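# Transfer 96-well plate from bench spot B1 to nest N1

## Task

Take the 96-well plate off bench position B1 and put it into the raised plate nest N1. It has to rest level within the nest's locating features, with its A1 well (the cut-off corner of the plate) at the nest corner labelled A1. Dropping it a few millimetres while setting it into N1 is acceptable, but a much bigger drop at N1 fails. The plate must stay there on its own, not held by the robot, so release it and move the gripper away at the end.

## Robot and tools

ROBOT. Two 7-joint Kinova Gen3 arms, left_arm and right_arm, each ending in a Robotiq 2F-85 two-finger gripper with a wrist camera. Either arm may do the job; the idle one can be parked out of the way. The arms must not collide or shove each other hard.

FRAMES. Result poses use one shared scene frame: origin on the tabletop between the arms, +z up, +x outward over the table, left_arm on the +y side (names are not image sides). Bases: left_arm at (+0.043, +0.300, 0) m, right_arm at (-0.054, -0.267, 0) m, both nearly unrotated. Each gripper has its own axes: +z runs along the fingers away from the wrist, y is the closing direction of the pads. The reported end_effector_position is the point midway between the pads when closed; closed fingertips extend about 19 mm past it (about 6 mm when fully open). Closing also pushes the tips about 13 mm farther out, so leave that gap above a surface. Printed positions can be slightly off, more at long reach.

THE ROW. Every motion command is one row of 16 numbers, each in [-1, 1], always covering both arms: left dx, dy, dz, rx, ry, rz, left gripper position, left gripper speed, then the same eight for the right arm. dx..rz are an offset, not a pose: they are measured from the gripper's measured pose at the start of the action (for a call's first action, the last pose a result reported), expressed in that gripper's own axes. Scale: 1.0 equals 0.6 m for dx, dy, dz and 180 degrees for rx, ry, rz, which together form a single rotation vector. Gripper position is absolute: +1 fully open (85 mm), 0 about 41 mm, about -0.8 pads touching, -1 close until blocked. Gripper speed: -1 is about 20 mm/s, 0 about 85, +1 about 150. A zero in position or speed is a real command, so to leave a gripper alone resend its previous two numbers. For an arm that should stay put, send the offset back to its desired pose in the first call of a reply and zeros afterwards.

TOOLS.
execute_actions(actions): a list of up to 15 actions; each action is a table of up to 15 rows, one row per 1/30 s step, the last row held until 15 steps pass. All rows in an action are offsets from that action's starting pose, not from the previous row. An empty list just returns state and images. Per step the commanded pose is clipped to 70 mm and 16 degrees from the measured pose, so big offsets need several actions; position wins over orientation if both cannot be met.
move(target, speed, blocking): target is one 16-number row as above, offsets from the pose in the latest result showing one. The gripper follows a straight path there, turning the short way; paths for both arms finish together, lasting 0.5 to 10 s. speed is top path speed in m/s, 0.002 to 0.5 (default 0.25); rotation up to twice that in rad/s. Paths ignore obstacles and the other arm; grippers lag and may overshoot speed near full reach. Faster contact and targets set deeper past contact press harder. blocking=false returns after 0.5 s while motion continues; until a result shows it ended, use wait or stop before other motion commands.
wait(seconds): 0 to 10; the arms hold their last command; returns early if a running move ends.
stop(): brakes a running move (needs room; fingers keep going).
zoom_image(camera, region): camera is cam_left_wrist or cam_right_wrist; region [x0, y0, x1, y1] in pixels of that 504x504 image, origin top-left, at most 504 by 504.
read_manual(section): licence texts only; no motion.
finished_scene(scene): pass the current scene number; irreversible; the goal must already be met and remain so.

RESULTS. Each result gives, per arm, end_effector_position (m) and end_effector_quat_wxyz, a Hand target line (the pose the controller now drives toward), position_measured_pct (about 50 minus 50 times the finger position; 0 means fully open; stopping below about 90 short of the request means something is held or blocking; about 90 or more means pads met on nothing or on something tiny), and both camera images. A move adds a move: line with its ending (done, off_target, moving, held, fault) and limits; held means a check blocked the last step, limits=paced means the sent pose was clipped, limits=held means steps were blocked along the way and the arm may then jump faster. It also reports each gripper's remaining distance to target. A pose unreachable line means the clearance check altered or blocked that arm's command.

GRIPPING. To grasp, command -1 and keep it. For a softer grip, open, then close to just under the object's width; each extra millimetre adds force up to about 190 to 235 N per pad. To release, command a width larger than the object. Fully open pads span the plate body across its width but not its base flange, so grasp above the flange.

CAUTIONS. Avoid dropping the plate from height, slamming, hard hits and very hard pushes; knocking anything off the table ends the scene. A joint torque reaching its load limit (49.6 N m for the big joints, 31.2 for the wrist ones, held weight included) freezes that arm for 10 s and skips the rest of the call. Holding loads heats motors: MOTOR HOT appears from 60 C, and at 75 C an OVER-TEMPERATURE FAULT lets the arm sink, so do not hold the plate longer than necessary. Loose objects may occasionally get nudged. The simulation runs on while you compose replies, holding the last command. Repeating a small offset against something rigid does not increase pressure, but against something yielding it does. Finish with the gripper open and withdrawn.

Each tool is called after "Call:" as name(argument=value, ...), one argument or row to a line, values as JSON.

## Session

Call:
execute_actions(
  actions=[],
)

Scene clock: 0.00 s.
left_arm: end_effector_position=(+0.4935, +0.3050, +0.1993) position_measured_pct=0.0 end_effector_quat_wxyz=(-0.001, -0.005, +1.000, -0.000) | right_arm: end_effector_position=(+0.3293, +0.1706, +0.1579) position_measured_pct=0.0 end_effector_quat_wxyz=(-0.391, +0.630, -0.576, +0.345)
Joint positions: left_arm=[-0.057  0.435  0.001  1.655 -0.     1.053  1.514] | right_arm=[-1.713  0.845  0.513  1.964  1.524  0.668  0.424]
Joint velocities: left_arm=[-0.001  0.    -0.001  0.001  0.    -0.    -0.   ] | right_arm=[-0.    -0.002 -0.    -0.001 -0.001  0.001 -0.001]
Motor temperatures (°C, as the motors report them): left_arm=[33 33 31 32 40 38 40] | right_arm=[34 28 33 32 39 38 41]
Hand target (left_arm): +0.493, +0.305, +0.199; -0.001, -0.005, +1.000, -0.000
Hand target (right_arm): +0.329, +0.171, +0.158; -0.391, +0.630, -0.576, +0.345

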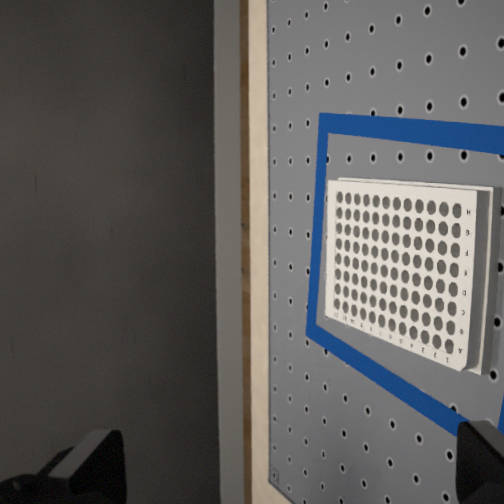

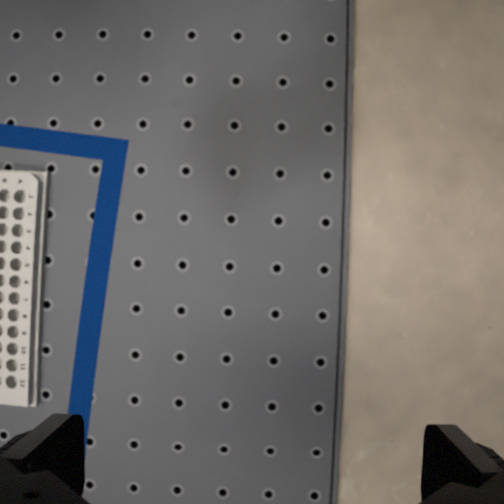

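Call:
zoom_image(
  camera="cam_left_wrist",
  region=[0, 0, 504, 504],
)

Region (0, 0, 504, 504) of cam_left_wrist's 504x504 image, scaled by 1.000.

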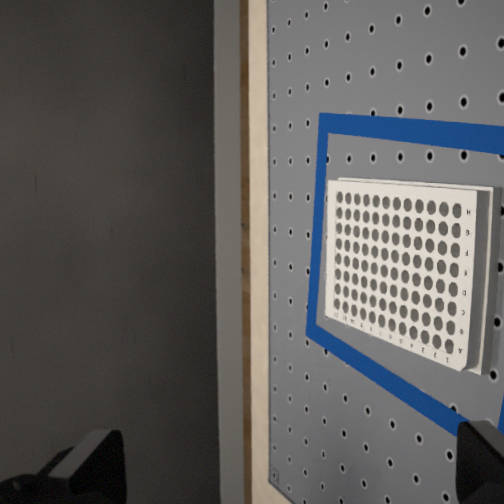

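Call:
move(
  target=[0,0,-0.25,0,0,0,1,0, 0.612,-0.277,-0.174,-0.349,0,0,1,0],
  speed=0.25,
)

Scene clock: 7.17 s.
left_arm: end_effector_position=(+0.4936, +0.3050, +0.3494) position_measured_pct=0.0 end_effector_quat_wxyz=(-0.001, -0.005, +1.000, -0.000) | right_arm: end_effector_position=(+0.3485, -0.2026, +0.3470) position_measured_pct=0.0 end_effector_quat_wxyz=(-0.005, +0.741, -0.672, -0.005)
Joint positions: left_arm=[-0.064  0.331  0.011  1.31  -0.003  1.502  1.517] | right_arm=[-0.79   0.279  0.794  1.482 -0.213  1.464  3.244]
Joint velocities: left_arm=[-0.    -0.001 -0.    -0.     0.     0.    -0.   ] | right_arm=[ 0.003  0.005  0.002 -0.001  0.    -0.001  0.001]
Motor temperatures (°C, as the motors report them): left_arm=[33 33 31 32 40 38 40] | right_arm=[34 28 33 32 39 38 41]
Hand target (left_arm): +0.494, +0.305, +0.349; -0.001, -0.005, +1.000, -0.000
Hand target (right_arm): +0.349, -0.203, +0.347; -0.005, +0.741, -0.672, -0.005
Off the commanded pose (left_arm): 0.000 m, 0 deg.
Off the commanded pose (right_arm): 0.003 m, 0 deg.
move: done; limits=paced

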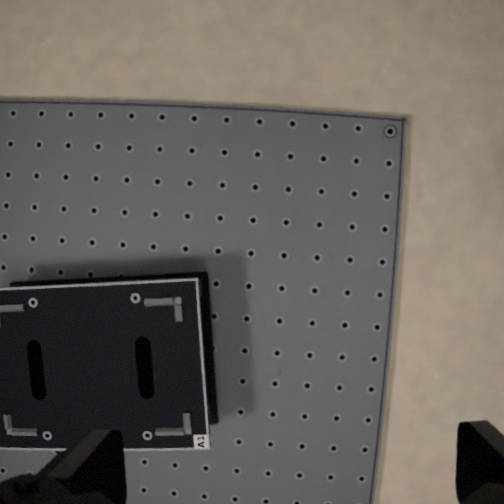

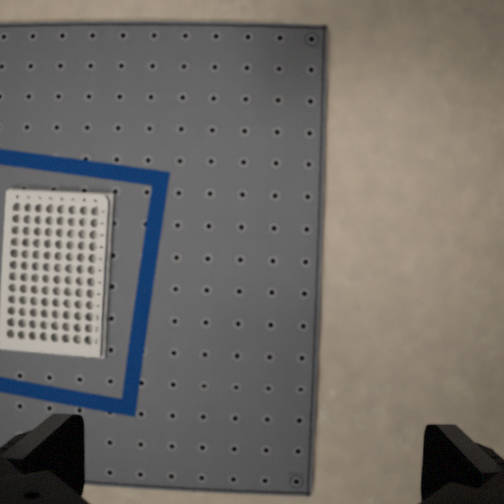

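Call:
move(
  target=[0.05,-0.268,0.39,0,0,0.011,1,0, -0.088,-0.176,0.078,0,0,0,1,0],
  speed=0.25,
)

Scene clock: 12.30 s.
left_arm: end_effector_position=(+0.4653, +0.1438, +0.1156) position_measured_pct=0.0 end_effector_quat_wxyz=(-0.000, +0.012, +1.000, -0.001) | right_arm: end_effector_position=(+0.4483, -0.1390, +0.3010) position_measured_pct=0.0 end_effector_quat_wxyz=(-0.006, +0.741, -0.671, -0.005)
Joint positions: left_arm=[ 0.263  0.554  0.066  1.776 -0.046  0.813  1.888] | right_arm=[-0.67   0.584  0.723  1.207 -0.39   1.481  3.239]
Joint velocities: left_arm=[ 0.006  0.007  0.004  0.001 -0.003 -0.     0.003] | right_arm=[ 0.004  0.004 -0.    -0.001 -0.     0.     0.   ]
Motor temperatures (°C, as the motors report them): left_arm=[33 34 31 32 40 38 40] | right_arm=[34 28 33 32 39 38 41]
Hand target (left_arm): +0.465, +0.143, +0.115; -0.001, +0.012, +1.000, -0.000
Hand target (right_arm): +0.448, -0.139, +0.301; -0.005, +0.741, -0.672, -0.005
Off the commanded pose (left_arm): 0.000 m, 0 deg.
Off the commanded pose (right_arm): 0.000 m, 0 deg.
move: done

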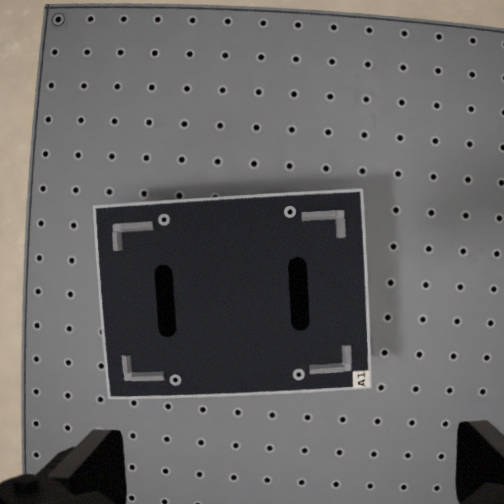

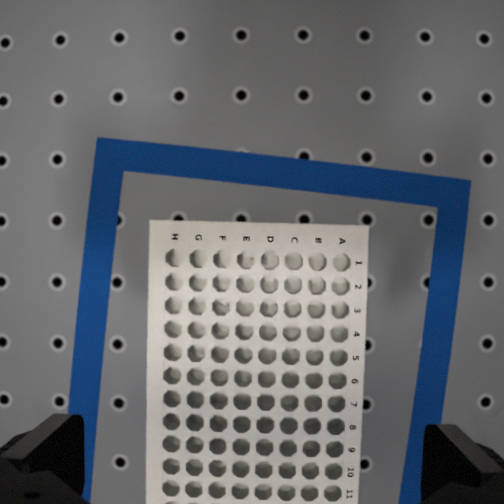

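Call:
move(
  target=[0,0,0.115,0,0,0,1,0, 0.358,-0.048,-0.027,0,-0.278,0,1,0],
  speed=0.3,
)

Scene clock: 18.57 s.
left_arm: end_effector_position=(+0.4652, +0.1437, +0.0465) position_measured_pct=0.0 end_effector_quat_wxyz=(-0.000, +0.012, +1.000, -0.001) | right_arm: end_effector_position=(+0.4964, -0.3505, +0.3117) position_measured_pct=0.0 end_effector_quat_wxyz=(-0.289, +0.669, -0.606, -0.318)
Joint positions: left_arm=[ 0.272  0.681  0.053  1.834 -0.055  0.628  1.895] | right_arm=[ 0.36   0.981  0.409  0.681 -1.072  2.064  3.674]
Joint velocities: left_arm=[-0.  0.  0. -0.  0.  0. -0.] | right_arm=[ 0.003  0.003  0.    -0.002 -0.    -0.    -0.   ]
Motor temperatures (°C, as the motors report them): left_arm=[33 34 31 32 40 38 40] | right_arm=[34 29 33 32 39 38 41]
Hand target (left_arm): +0.465, +0.144, +0.047; -0.000, +0.012, +1.000, -0.001
Hand target (right_arm): +0.496, -0.351, +0.312; -0.289, +0.669, -0.607, -0.318
Off the commanded pose (left_arm): 0.000 m, 0 deg.
Off the commanded pose (right_arm): 0.003 m, 0 deg.
move: done

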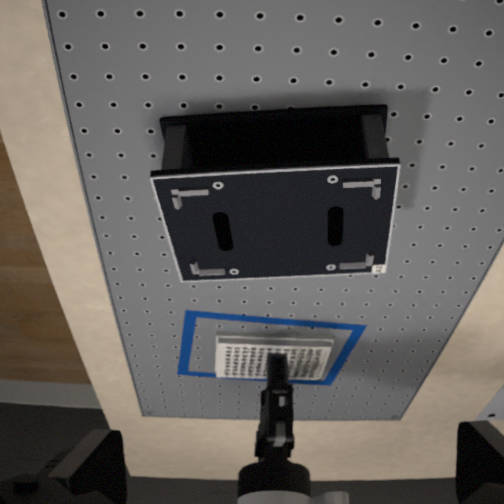

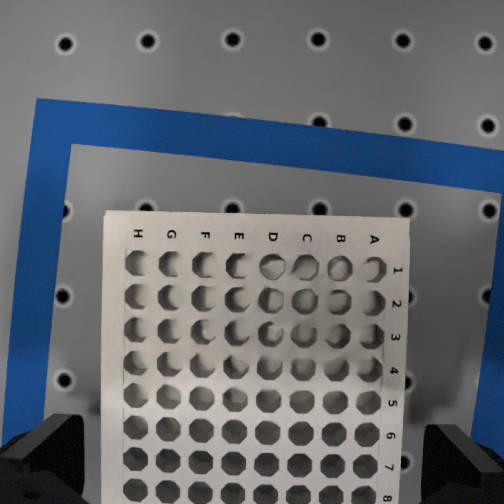

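Call:
zoom_image(
  camera="cam_right_wrist",
  region=[40, 380, 160, 500],
)

Call:
zoom_image(
  camera="cam_right_wrist",
  region=[350, 380, 470, 500],
)

Region (40, 380, 160, 500) of cam_right_wrist's 504x504 image, scaled by 4.200.

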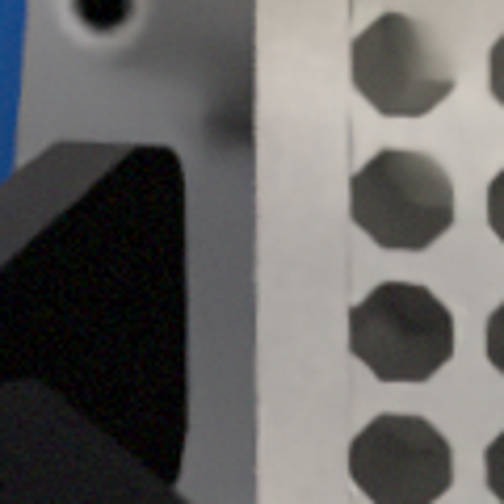

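Region (350, 380, 470, 500) of cam_right_wrist's 504x504 image, scaled by 4.200.

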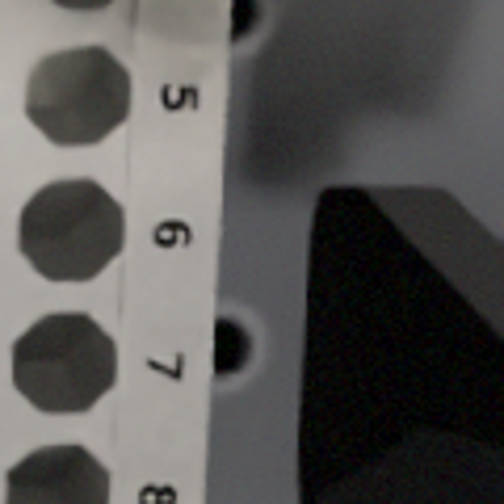

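Call:
move(
  target=[0,-0.0015,0.0225,0,0,0,1,0, 0,0,0,0,0,0,1,0],
  speed=0.05,
)

Call:
zoom_image(
  camera="cam_right_wrist",
  region=[40, 380, 160, 500],
)

Call:
zoom_image(
  camera="cam_right_wrist",
  region=[350, 380, 470, 500],
)

Scene clock: 21.63 s.
left_arm: end_effector_position=(+0.4653, +0.1428, +0.0331) position_measured_pct=0.0 end_effector_quat_wxyz=(-0.000, +0.012, +1.000, -0.001) | right_arm: end_effector_position=(+0.4964, -0.3505, +0.3117) position_measured_pct=0.0 end_effector_quat_wxyz=(-0.289, +0.669, -0.606, -0.318)
Joint positions: left_arm=[ 0.276  0.708  0.05   1.84  -0.056  0.595  1.898] | right_arm=[ 0.36   0.981  0.409  0.681 -1.072  2.064  3.674]
Joint velocities: left_arm=[ 0.     0.002  0.001  0.001 -0.    -0.     0.   ] | right_arm=[ 0.     0.002  0.001 -0.001 -0.001 -0.001  0.   ]
Motor temperatures (°C, as the motors report them): left_arm=[33 34 31 32 40 38 40] | right_arm=[34 29 33 32 39 39 41]
Hand target (left_arm): +0.465, +0.143, +0.033; -0.000, +0.012, +1.000, -0.001
Hand target (right_arm): +0.496, -0.350, +0.312; -0.289, +0.669, -0.606, -0.318
Off the commanded pose (left_arm): 0.000 m, 0 deg.
Off the commanded pose (right_arm): 0.000 m, 0 deg.
move: done

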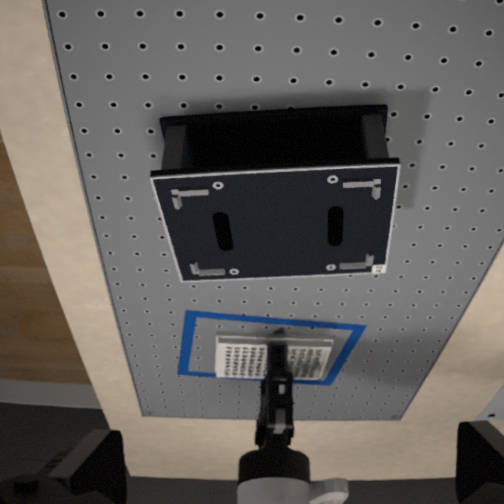

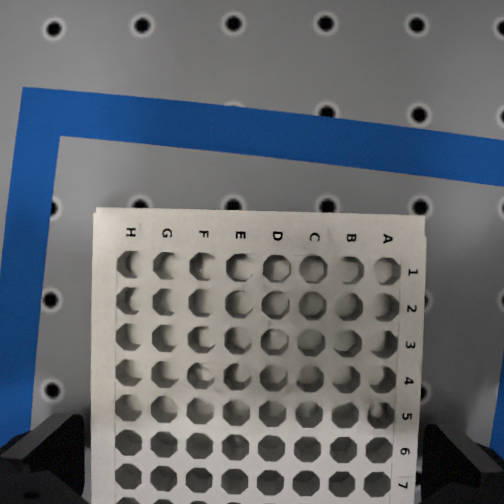

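Region (40, 380, 160, 500) of cam_right_wrist's 504x504 image, scaled by 4.200.

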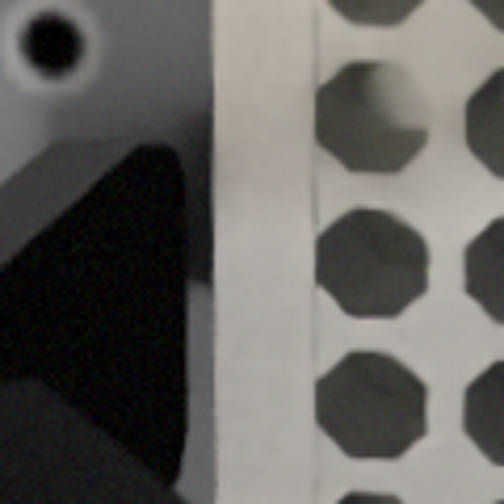

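Region (350, 380, 470, 500) of cam_right_wrist's 504x504 image, scaled by 4.200.

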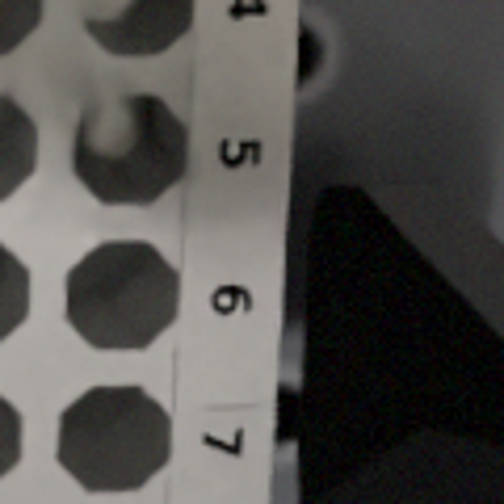

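Call:
move(
  target=[0,0,0.0155,0,0,0,1,0, 0,0,0,0,0,0,1,0],
  speed=0.03,
)

Call:
zoom_image(
  camera="cam_left_wrist",
  region=[200, 300, 350, 420],
)

Scene clock: 23.10 s.
left_arm: end_effector_position=(+0.4653, +0.1428, +0.0240) position_measured_pct=0.0 end_effector_quat_wxyz=(-0.000, +0.012, +1.000, -0.001) | right_arm: end_effector_position=(+0.4964, -0.3505, +0.3117) position_measured_pct=0.0 end_effector_quat_wxyz=(-0.289, +0.669, -0.606, -0.318)
Joint positions: left_arm=[ 0.278  0.727  0.049  1.844 -0.058  0.572  1.899] | right_arm=[ 0.36   0.981  0.409  0.681 -1.072  2.064  3.674]
Joint velocities: left_arm=[ 0.001  0.001 -0.    -0.    -0.001  0.     0.   ] | right_arm=[-0.    -0.    -0.     0.001  0.     0.     0.001]
Motor temperatures (°C, as the motors report them): left_arm=[33 34 31 32 40 38 40] | right_arm=[34 29 33 32 39 39 41]
Hand target (left_arm): +0.465, +0.143, +0.024; -0.000, +0.012, +1.000, -0.001
Hand target (right_arm): +0.496, -0.350, +0.312; -0.289, +0.669, -0.606, -0.318
Off the commanded pose (left_arm): 0.000 m, 0 deg.
Off the commanded pose (right_arm): 0.000 m, 0 deg.
move: done

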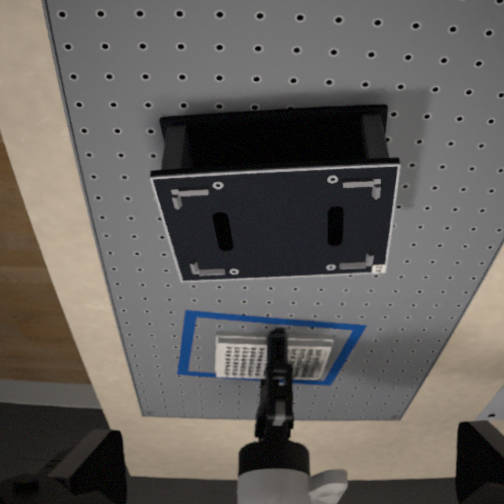

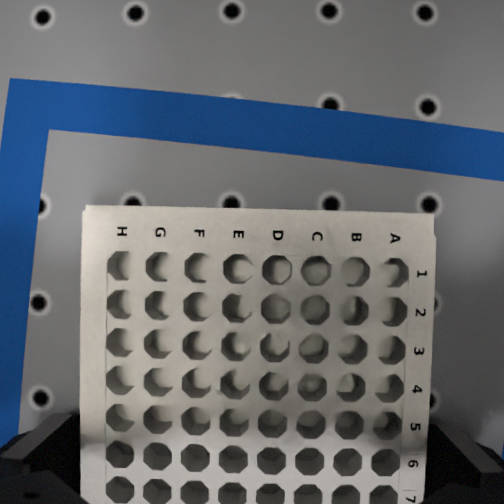

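Region (200, 300, 350, 420) of cam_left_wrist's 504x504 image, scaled by 3.360; it fills the top 403 rows of this view, and the rest is white.

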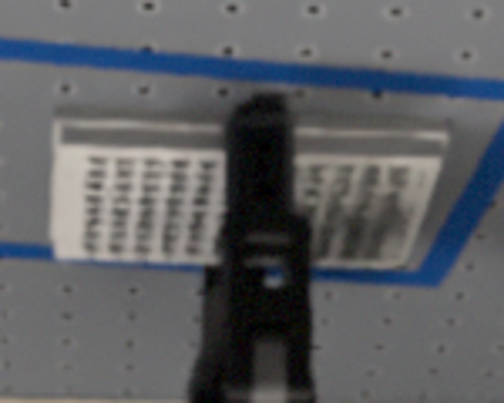

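Call:
execute_actions(
  actions=[
    [[0,0,0,0,0,0,-1,-1, 0,0,0,0,0,0,1,0]],
  ],
)

Scene clock: 24.23 s.
left_arm: end_effector_position=(+0.4655, +0.1429, +0.0262) position_measured_pct=6.7 end_effector_quat_wxyz=(+0.001, +0.012, +1.000, -0.001) | right_arm: end_effector_position=(+0.4964, -0.3505, +0.3117) position_measured_pct=0.0 end_effector_quat_wxyz=(-0.289, +0.669, -0.606, -0.318)
Joint positions: left_arm=[ 0.277  0.722  0.049  1.844 -0.058  0.575  1.899] | right_arm=[ 0.36   0.981  0.409  0.681 -1.072  2.064  3.674]
Joint velocities: left_arm=[-0.    -0.008  0.     0.001 -0.001  0.003  0.   ] | right_arm=[-0.     0.     0.001  0.001  0.002 -0.    -0.001]
Motor temperatures (°C, as the motors report them): left_arm=[33 34 31 32 40 38 40] | right_arm=[34 29 33 32 39 39 41]
Hand target (left_arm): +0.465, +0.143, +0.024; -0.000, +0.012, +1.000, -0.001
Hand target (right_arm): +0.496, -0.350, +0.312; -0.289, +0.669, -0.606, -0.318
Off the commanded pose (left_arm): 0.002 m, 0 deg.
Off the commanded pose (right_arm): 0.000 m, 0 deg.

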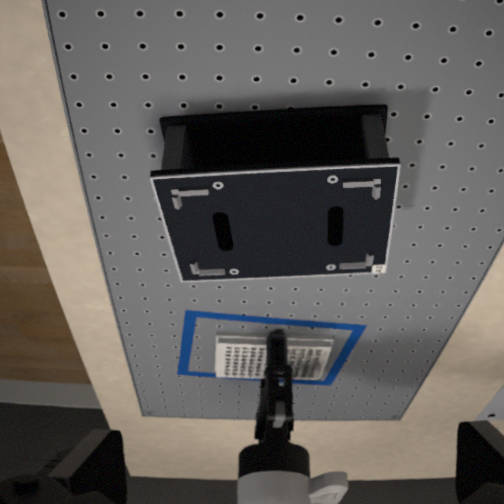

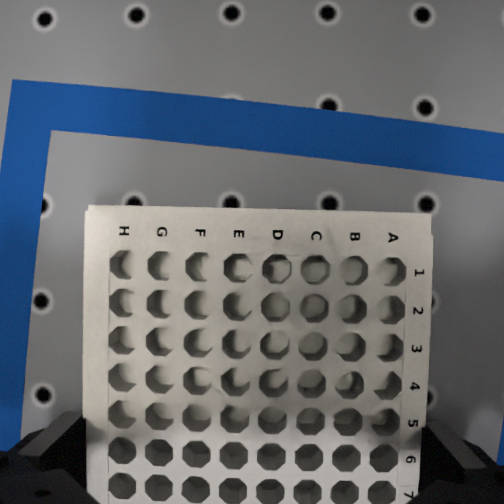

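Call:
move(
  target=[-0.003,-0.1,-0.185,0,0,-0.025,-1,-1, 0,0,0,0,0,0,1,0],
  speed=0.2,
)

Scene clock: 26.33 s.
left_arm: end_effector_position=(+0.4658, +0.0831, +0.1372) position_measured_pct=11.1 end_effector_quat_wxyz=(+0.001, -0.027, +1.000, -0.001) | right_arm: end_effector_position=(+0.4964, -0.3505, +0.3117) position_measured_pct=0.0 end_effector_quat_wxyz=(-0.289, +0.669, -0.606, -0.318)
Joint positions: left_arm=[ 0.402  0.564  0.045  1.664 -0.03   0.912  2.073] | right_arm=[ 0.36   0.981  0.409  0.681 -1.072  2.064  3.674]
Joint velocities: left_arm=[ 0.003 -0.002  0.003  0.    -0.001 -0.     0.002] | right_arm=[-0.     0.001 -0.     0.001 -0.001  0.001  0.001]
Motor temperatures (°C, as the motors report them): left_arm=[33 34 31 32 40 38 40] | right_arm=[34 29 33 32 39 39 41]
Hand target (left_arm): +0.466, +0.083, +0.137; +0.001, -0.027, +1.000, -0.001
Hand target (right_arm): +0.496, -0.350, +0.312; -0.289, +0.669, -0.606, -0.318
Off the commanded pose (left_arm): 0.000 m, 0 deg.
Off the commanded pose (right_arm): 0.000 m, 0 deg.
move: done

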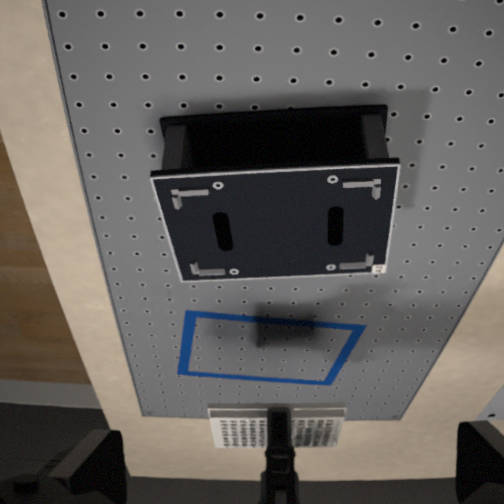

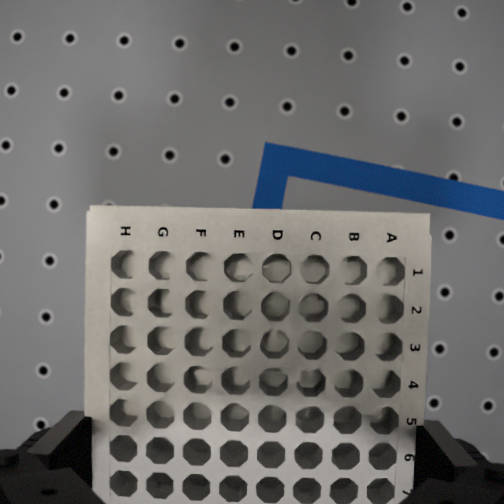

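Call:
move(
  target=[0.003,-0.395,0,0,0,-0.025,-1,-1, 0,0,0,0,0,0,1,0],
  speed=0.25,
)

Scene clock: 28.50 s.
left_arm: end_effector_position=(+0.4773, -0.1535, +0.1379) position_measured_pct=11.1 end_effector_quat_wxyz=(+0.001, -0.067, +0.998, -0.001) | right_arm: end_effector_position=(+0.4964, -0.3505, +0.3117) position_measured_pct=0.0 end_effector_quat_wxyz=(-0.289, +0.669, -0.606, -0.318)
Joint positions: left_arm=[ 0.756  0.895  0.05   0.998 -0.041  1.247  2.495] | right_arm=[ 0.36   0.981  0.409  0.681 -1.072  2.064  3.674]
Joint velocities: left_arm=[ 0.005  0.012  0.002 -0.004 -0.001  0.001  0.001] | right_arm=[-0.001  0.001  0.001  0.     0.001 -0.002  0.   ]
Motor temperatures (°C, as the motors report them): left_arm=[33 34 31 32 40 38 40] | right_arm=[34 29 33 32 39 39 41]
Hand target (left_arm): +0.477, -0.154, +0.137; +0.000, -0.067, +0.998, -0.001
Hand target (right_arm): +0.496, -0.350, +0.312; -0.289, +0.669, -0.606, -0.318
Off the commanded pose (left_arm): 0.001 m, 0 deg.
Off the commanded pose (right_arm): 0.000 m, 0 deg.
move: done

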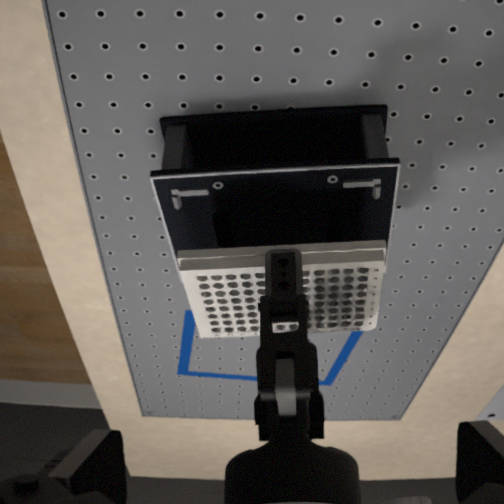

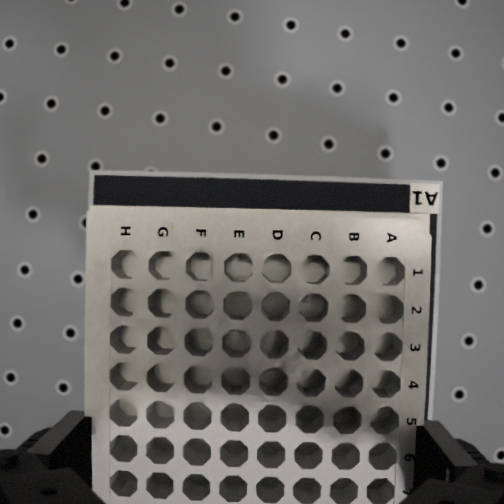

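Call:
move(
  target=[-0.004,0.0025,0.04,0,0,0.002,-1,-1, 0,0,0,0,0,0,1,0],
  speed=0.06,
)

Scene clock: 29.97 s.
left_arm: end_effector_position=(+0.4795, -0.1518, +0.1139) position_measured_pct=11.1 end_effector_quat_wxyz=(+0.001, -0.064, +0.998, -0.001) | right_arm: end_effector_position=(+0.4964, -0.3505, +0.3117) position_measured_pct=0.0 end_effector_quat_wxyz=(-0.289, +0.669, -0.606, -0.318)
Joint positions: left_arm=[ 0.752  0.919  0.049  1.029 -0.042  1.192  2.485] | right_arm=[ 0.36   0.981  0.409  0.681 -1.072  2.064  3.674]
Joint velocities: left_arm=[-0.     0.001 -0.    -0.001  0.     0.    -0.   ] | right_arm=[ 0.    -0.     0.001 -0.    -0.     0.    -0.   ]
Motor temperatures (°C, as the motors report them): left_arm=[33 34 31 32 40 38 40] | right_arm=[34 29 33 32 39 39 41]
Hand target (left_arm): +0.480, -0.152, +0.114; +0.001, -0.064, +0.998, -0.001
Hand target (right_arm): +0.496, -0.350, +0.312; -0.289, +0.669, -0.606, -0.318
Off the commanded pose (left_arm): 0.000 m, 0 deg.
Off the commanded pose (right_arm): 0.000 m, 0 deg.
move: done

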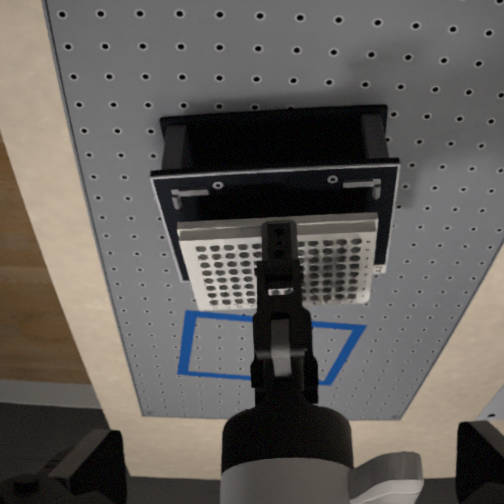

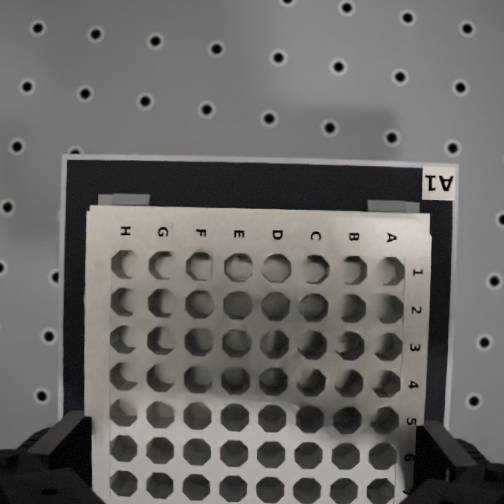

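Call:
zoom_image(
  camera="cam_right_wrist",
  region=[50, 140, 170, 260],
)

Call:
zoom_image(
  camera="cam_right_wrist",
  region=[350, 140, 470, 260],
)

Call:
zoom_image(
  camera="cam_left_wrist",
  region=[140, 150, 410, 320],
)

Region (50, 140, 170, 260) of cam_right_wrist's 504x504 image, scaled by 4.200.

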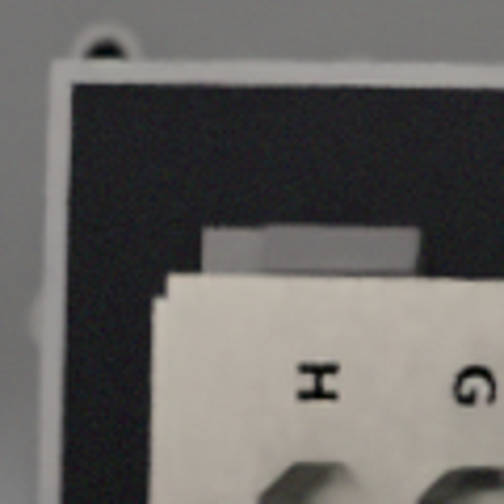

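Region (350, 140, 470, 260) of cam_right_wrist's 504x504 image, scaled by 4.200.

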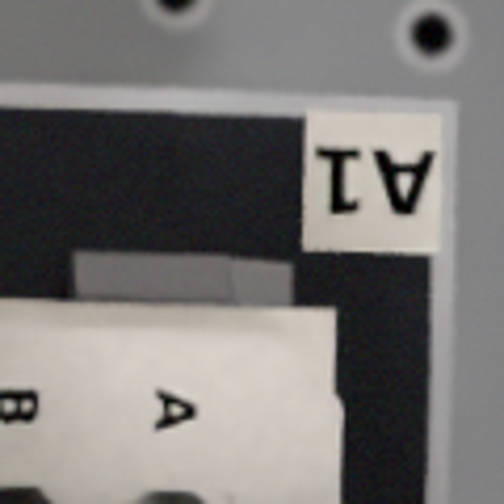

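Region (140, 150, 410, 320) of cam_left_wrist's 504x504 image, scaled by 1.867; it fills the top 317 rows of this view, and the rest is white.

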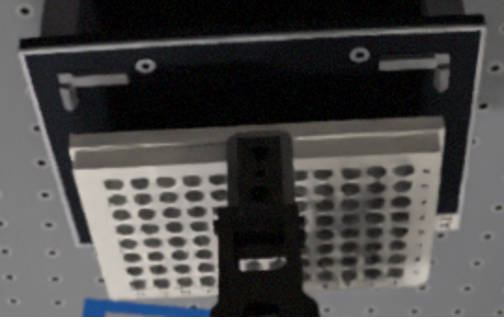

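Call:
move(
  target=[0,-0.0005,0.011,0,0,0,-1,-1, 0,0,0,0,0,0,1,0],
  speed=0.03,
)

Call:
zoom_image(
  camera="cam_right_wrist",
  region=[50, 140, 170, 260],
)

Call:
zoom_image(
  camera="cam_right_wrist",
  region=[350, 140, 470, 260],
)

Call:
zoom_image(
  camera="cam_left_wrist",
  region=[140, 150, 410, 320],
)

Scene clock: 33.50 s.
left_arm: end_effector_position=(+0.4796, -0.1521, +0.1073) position_measured_pct=11.1 end_effector_quat_wxyz=(+0.001, -0.064, +0.998, -0.001) | right_arm: end_effector_position=(+0.4964, -0.3505, +0.3117) position_measured_pct=0.0 end_effector_quat_wxyz=(-0.289, +0.669, -0.606, -0.318)
Joint positions: left_arm=[ 0.752  0.926  0.049  1.035 -0.042  1.178  2.486] | right_arm=[ 0.36   0.981  0.409  0.681 -1.072  2.064  3.674]
Joint velocities: left_arm=[ 0.     0.001 -0.    -0.     0.    -0.     0.   ] | right_arm=[ 0.     0.    -0.     0.001  0.     0.001 -0.   ]
Motor temperatures (°C, as the motors report them): left_arm=[33 34 31 32 40 38 40] | right_arm=[34 29 33 32 39 39 41]
Hand target (left_arm): +0.480, -0.152, +0.107; +0.001, -0.064, +0.998, -0.001
Hand target (right_arm): +0.496, -0.350, +0.312; -0.289, +0.669, -0.606, -0.318
Off the commanded pose (left_arm): 0.000 m, 0 deg.
Off the commanded pose (right_arm): 0.000 m, 0 deg.
move: done

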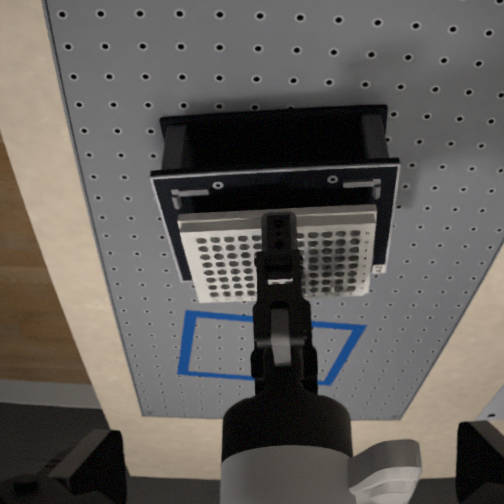

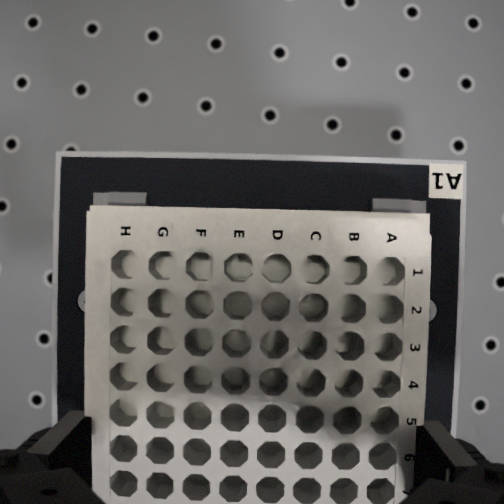

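Region (50, 140, 170, 260) of cam_right_wrist's 504x504 image, scaled by 4.200.

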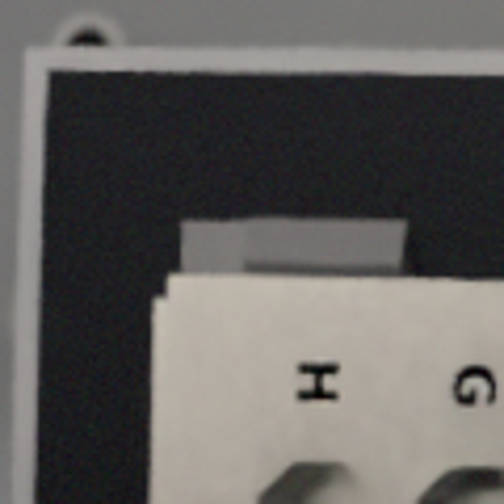

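Region (350, 140, 470, 260) of cam_right_wrist's 504x504 image, scaled by 4.200.

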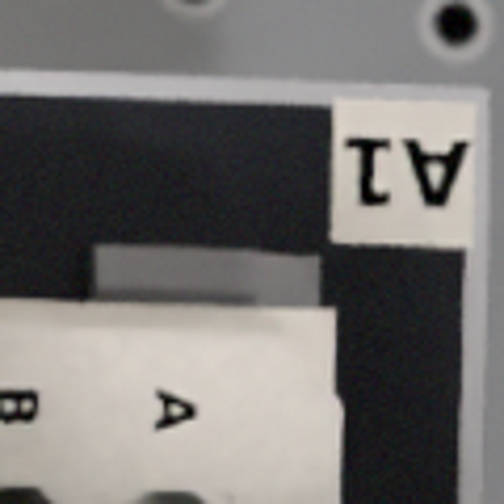

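Region (140, 150, 410, 320) of cam_left_wrist's 504x504 image, scaled by 1.867; it fills the top 317 rows of this view, and the rest is white.

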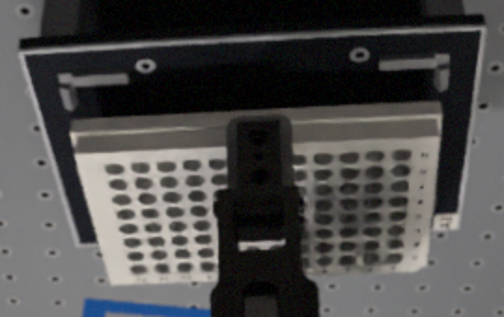

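Call:
move(
  target=[0,0,0.011,0,0,0,-1,-1, 0,0,0,0,0,0,1,0],
  speed=0.03,
)

Call:
zoom_image(
  camera="cam_right_wrist",
  region=[50, 140, 170, 260],
)

Call:
zoom_image(
  camera="cam_right_wrist",
  region=[350, 140, 470, 260],
)

Call:
zoom_image(
  camera="cam_left_wrist",
  region=[150, 165, 230, 245],
)

Call:
zoom_image(
  camera="cam_left_wrist",
  region=[325, 155, 405, 235],
)

Scene clock: 35.93 s.
left_arm: end_effector_position=(+0.4796, -0.1521, +0.1008) position_measured_pct=11.1 end_effector_quat_wxyz=(+0.001, -0.064, +0.998, -0.001) | right_arm: end_effector_position=(+0.4964, -0.3505, +0.3117) position_measured_pct=0.0 end_effector_quat_wxyz=(-0.289, +0.669, -0.606, -0.318)
Joint positions: left_arm=[ 0.752  0.933  0.048  1.043 -0.042  1.164  2.486] | right_arm=[ 0.36   0.981  0.409  0.681 -1.072  2.064  3.674]
Joint velocities: left_arm=[-0.001  0.001  0.     0.001  0.    -0.     0.   ] | right_arm=[-0.    -0.    -0.    -0.     0.    -0.001  0.001]
Motor temperatures (°C, as the motors report them): left_arm=[33 34 31 32 40 38 40] | right_arm=[34 29 33 33 39 39 41]
Hand target (left_arm): +0.480, -0.152, +0.101; +0.001, -0.064, +0.998, -0.001
Hand target (right_arm): +0.496, -0.350, +0.312; -0.289, +0.669, -0.606, -0.318
Off the commanded pose (left_arm): 0.000 m, 0 deg.
Off the commanded pose (right_arm): 0.000 m, 0 deg.
move: done

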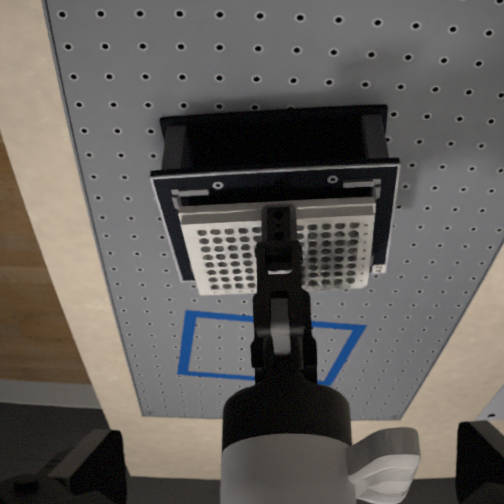

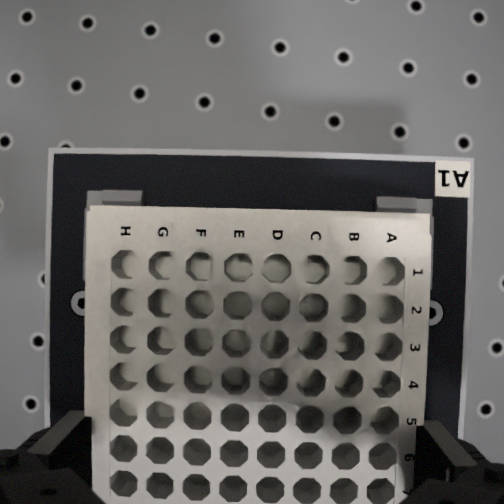

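Region (50, 140, 170, 260) of cam_right_wrist's 504x504 image, scaled by 4.200.

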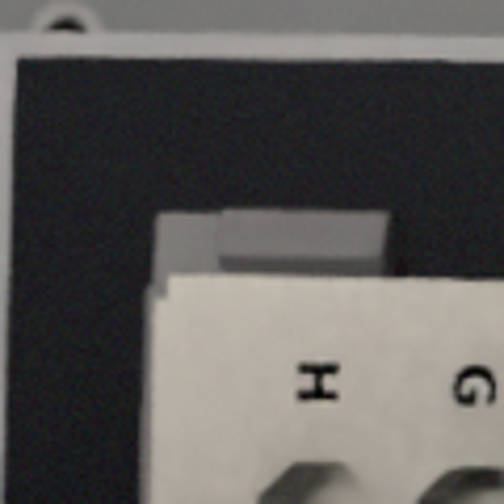

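Region (350, 140, 470, 260) of cam_right_wrist's 504x504 image, scaled by 4.200.

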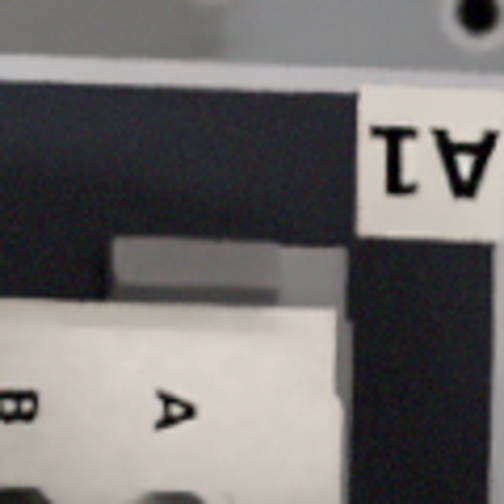

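Region (150, 165, 230, 245) of cam_left_wrist's 504x504 image, scaled by 6.300.

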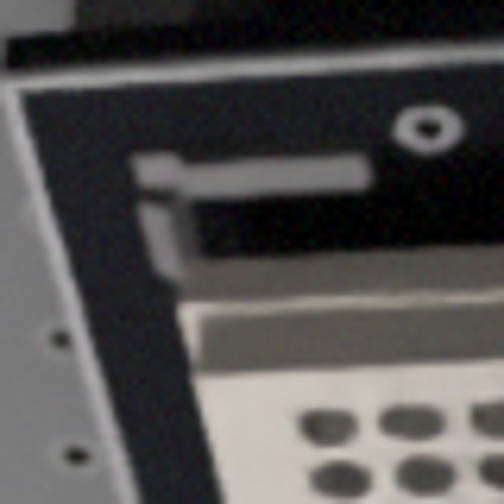

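Region (325, 155, 405, 235) of cam_left_wrist's 504x504 image, scaled by 6.300.

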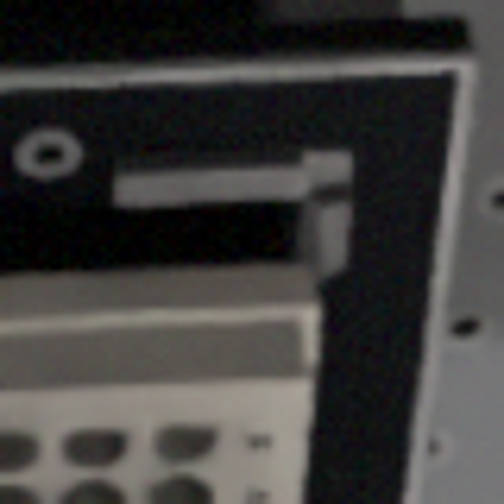

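Call:
move(
  target=[0,0,0.009,0,0,0,-1,-1, 0,0,0,0,0,0,1,0],
  speed=0.02,
)

Call:
zoom_image(
  camera="cam_right_wrist",
  region=[50, 160, 170, 280],
)

Call:
zoom_image(
  camera="cam_right_wrist",
  region=[350, 160, 470, 280],
)

Call:
zoom_image(
  camera="cam_left_wrist",
  region=[150, 165, 230, 245],
)

Call:
zoom_image(
  camera="cam_left_wrist",
  region=[325, 155, 405, 235],
)

Scene clock: 38.20 s.
left_arm: end_effector_position=(+0.4796, -0.1521, +0.0954) position_measured_pct=11.1 end_effector_quat_wxyz=(+0.001, -0.064, +0.998, -0.001) | right_arm: end_effector_position=(+0.4964, -0.3505, +0.3117) position_measured_pct=0.0 end_effector_quat_wxyz=(-0.289, +0.669, -0.606, -0.318)
Joint positions: left_arm=[ 0.752  0.939  0.048  1.049 -0.042  1.152  2.486] | right_arm=[ 0.36   0.981  0.409  0.681 -1.072  2.064  3.674]
Joint velocities: left_arm=[-0.     0.     0.001 -0.     0.    -0.     0.   ] | right_arm=[-0.    -0.001  0.     0.001 -0.001 -0.001 -0.001]
Motor temperatures (°C, as the motors report them): left_arm=[33 34 31 32 40 38 40] | right_arm=[34 29 33 33 39 39 41]
Hand target (left_arm): +0.480, -0.152, +0.095; +0.001, -0.064, +0.998, -0.001
Hand target (right_arm): +0.496, -0.350, +0.312; -0.289, +0.669, -0.606, -0.318
Off the commanded pose (left_arm): 0.000 m, 0 deg.
Off the commanded pose (right_arm): 0.000 m, 0 deg.
move: done

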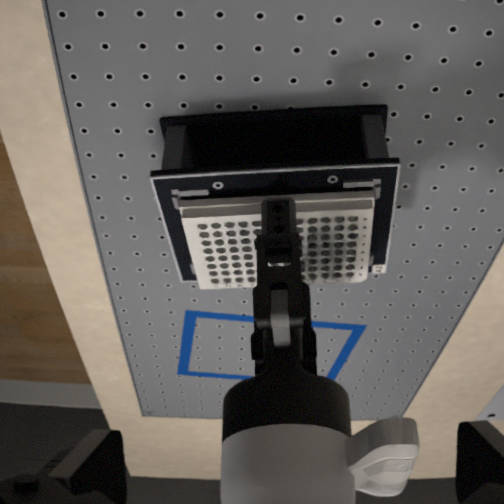

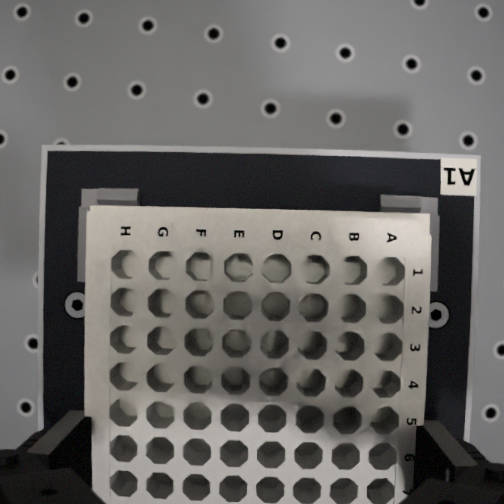

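Region (50, 160, 170, 280) of cam_right_wrist's 504x504 image, scaled by 4.200.

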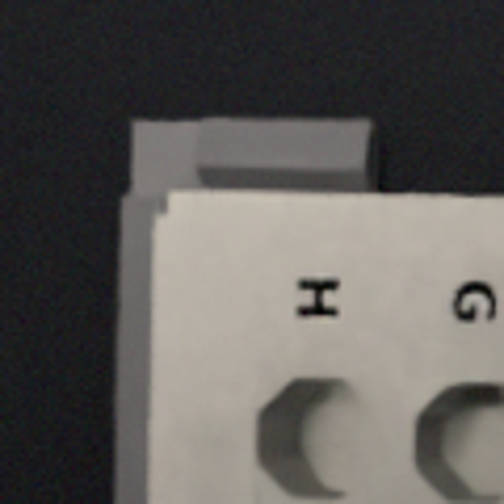

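Region (350, 160, 470, 280) of cam_right_wrist's 504x504 image, scaled by 4.200.

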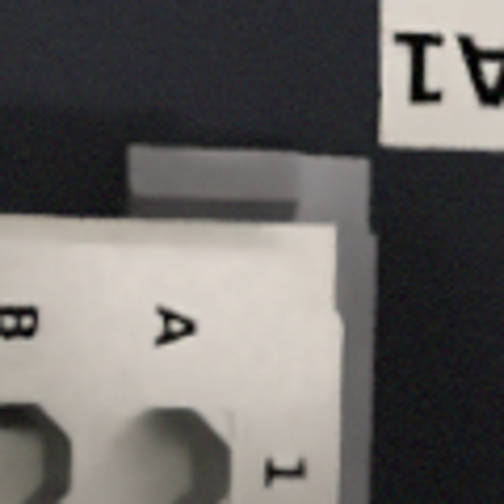

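Region (150, 165, 230, 245) of cam_left_wrist's 504x504 image, scaled by 6.300.

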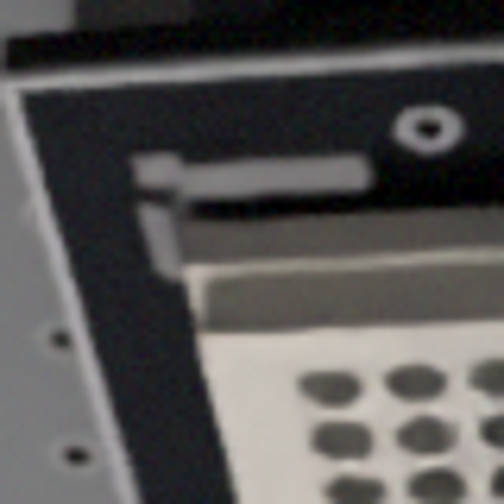

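Region (325, 155, 405, 235) of cam_left_wrist's 504x504 image, scaled by 6.300.

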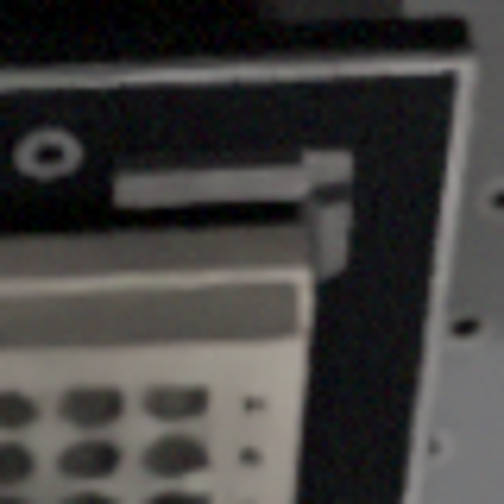

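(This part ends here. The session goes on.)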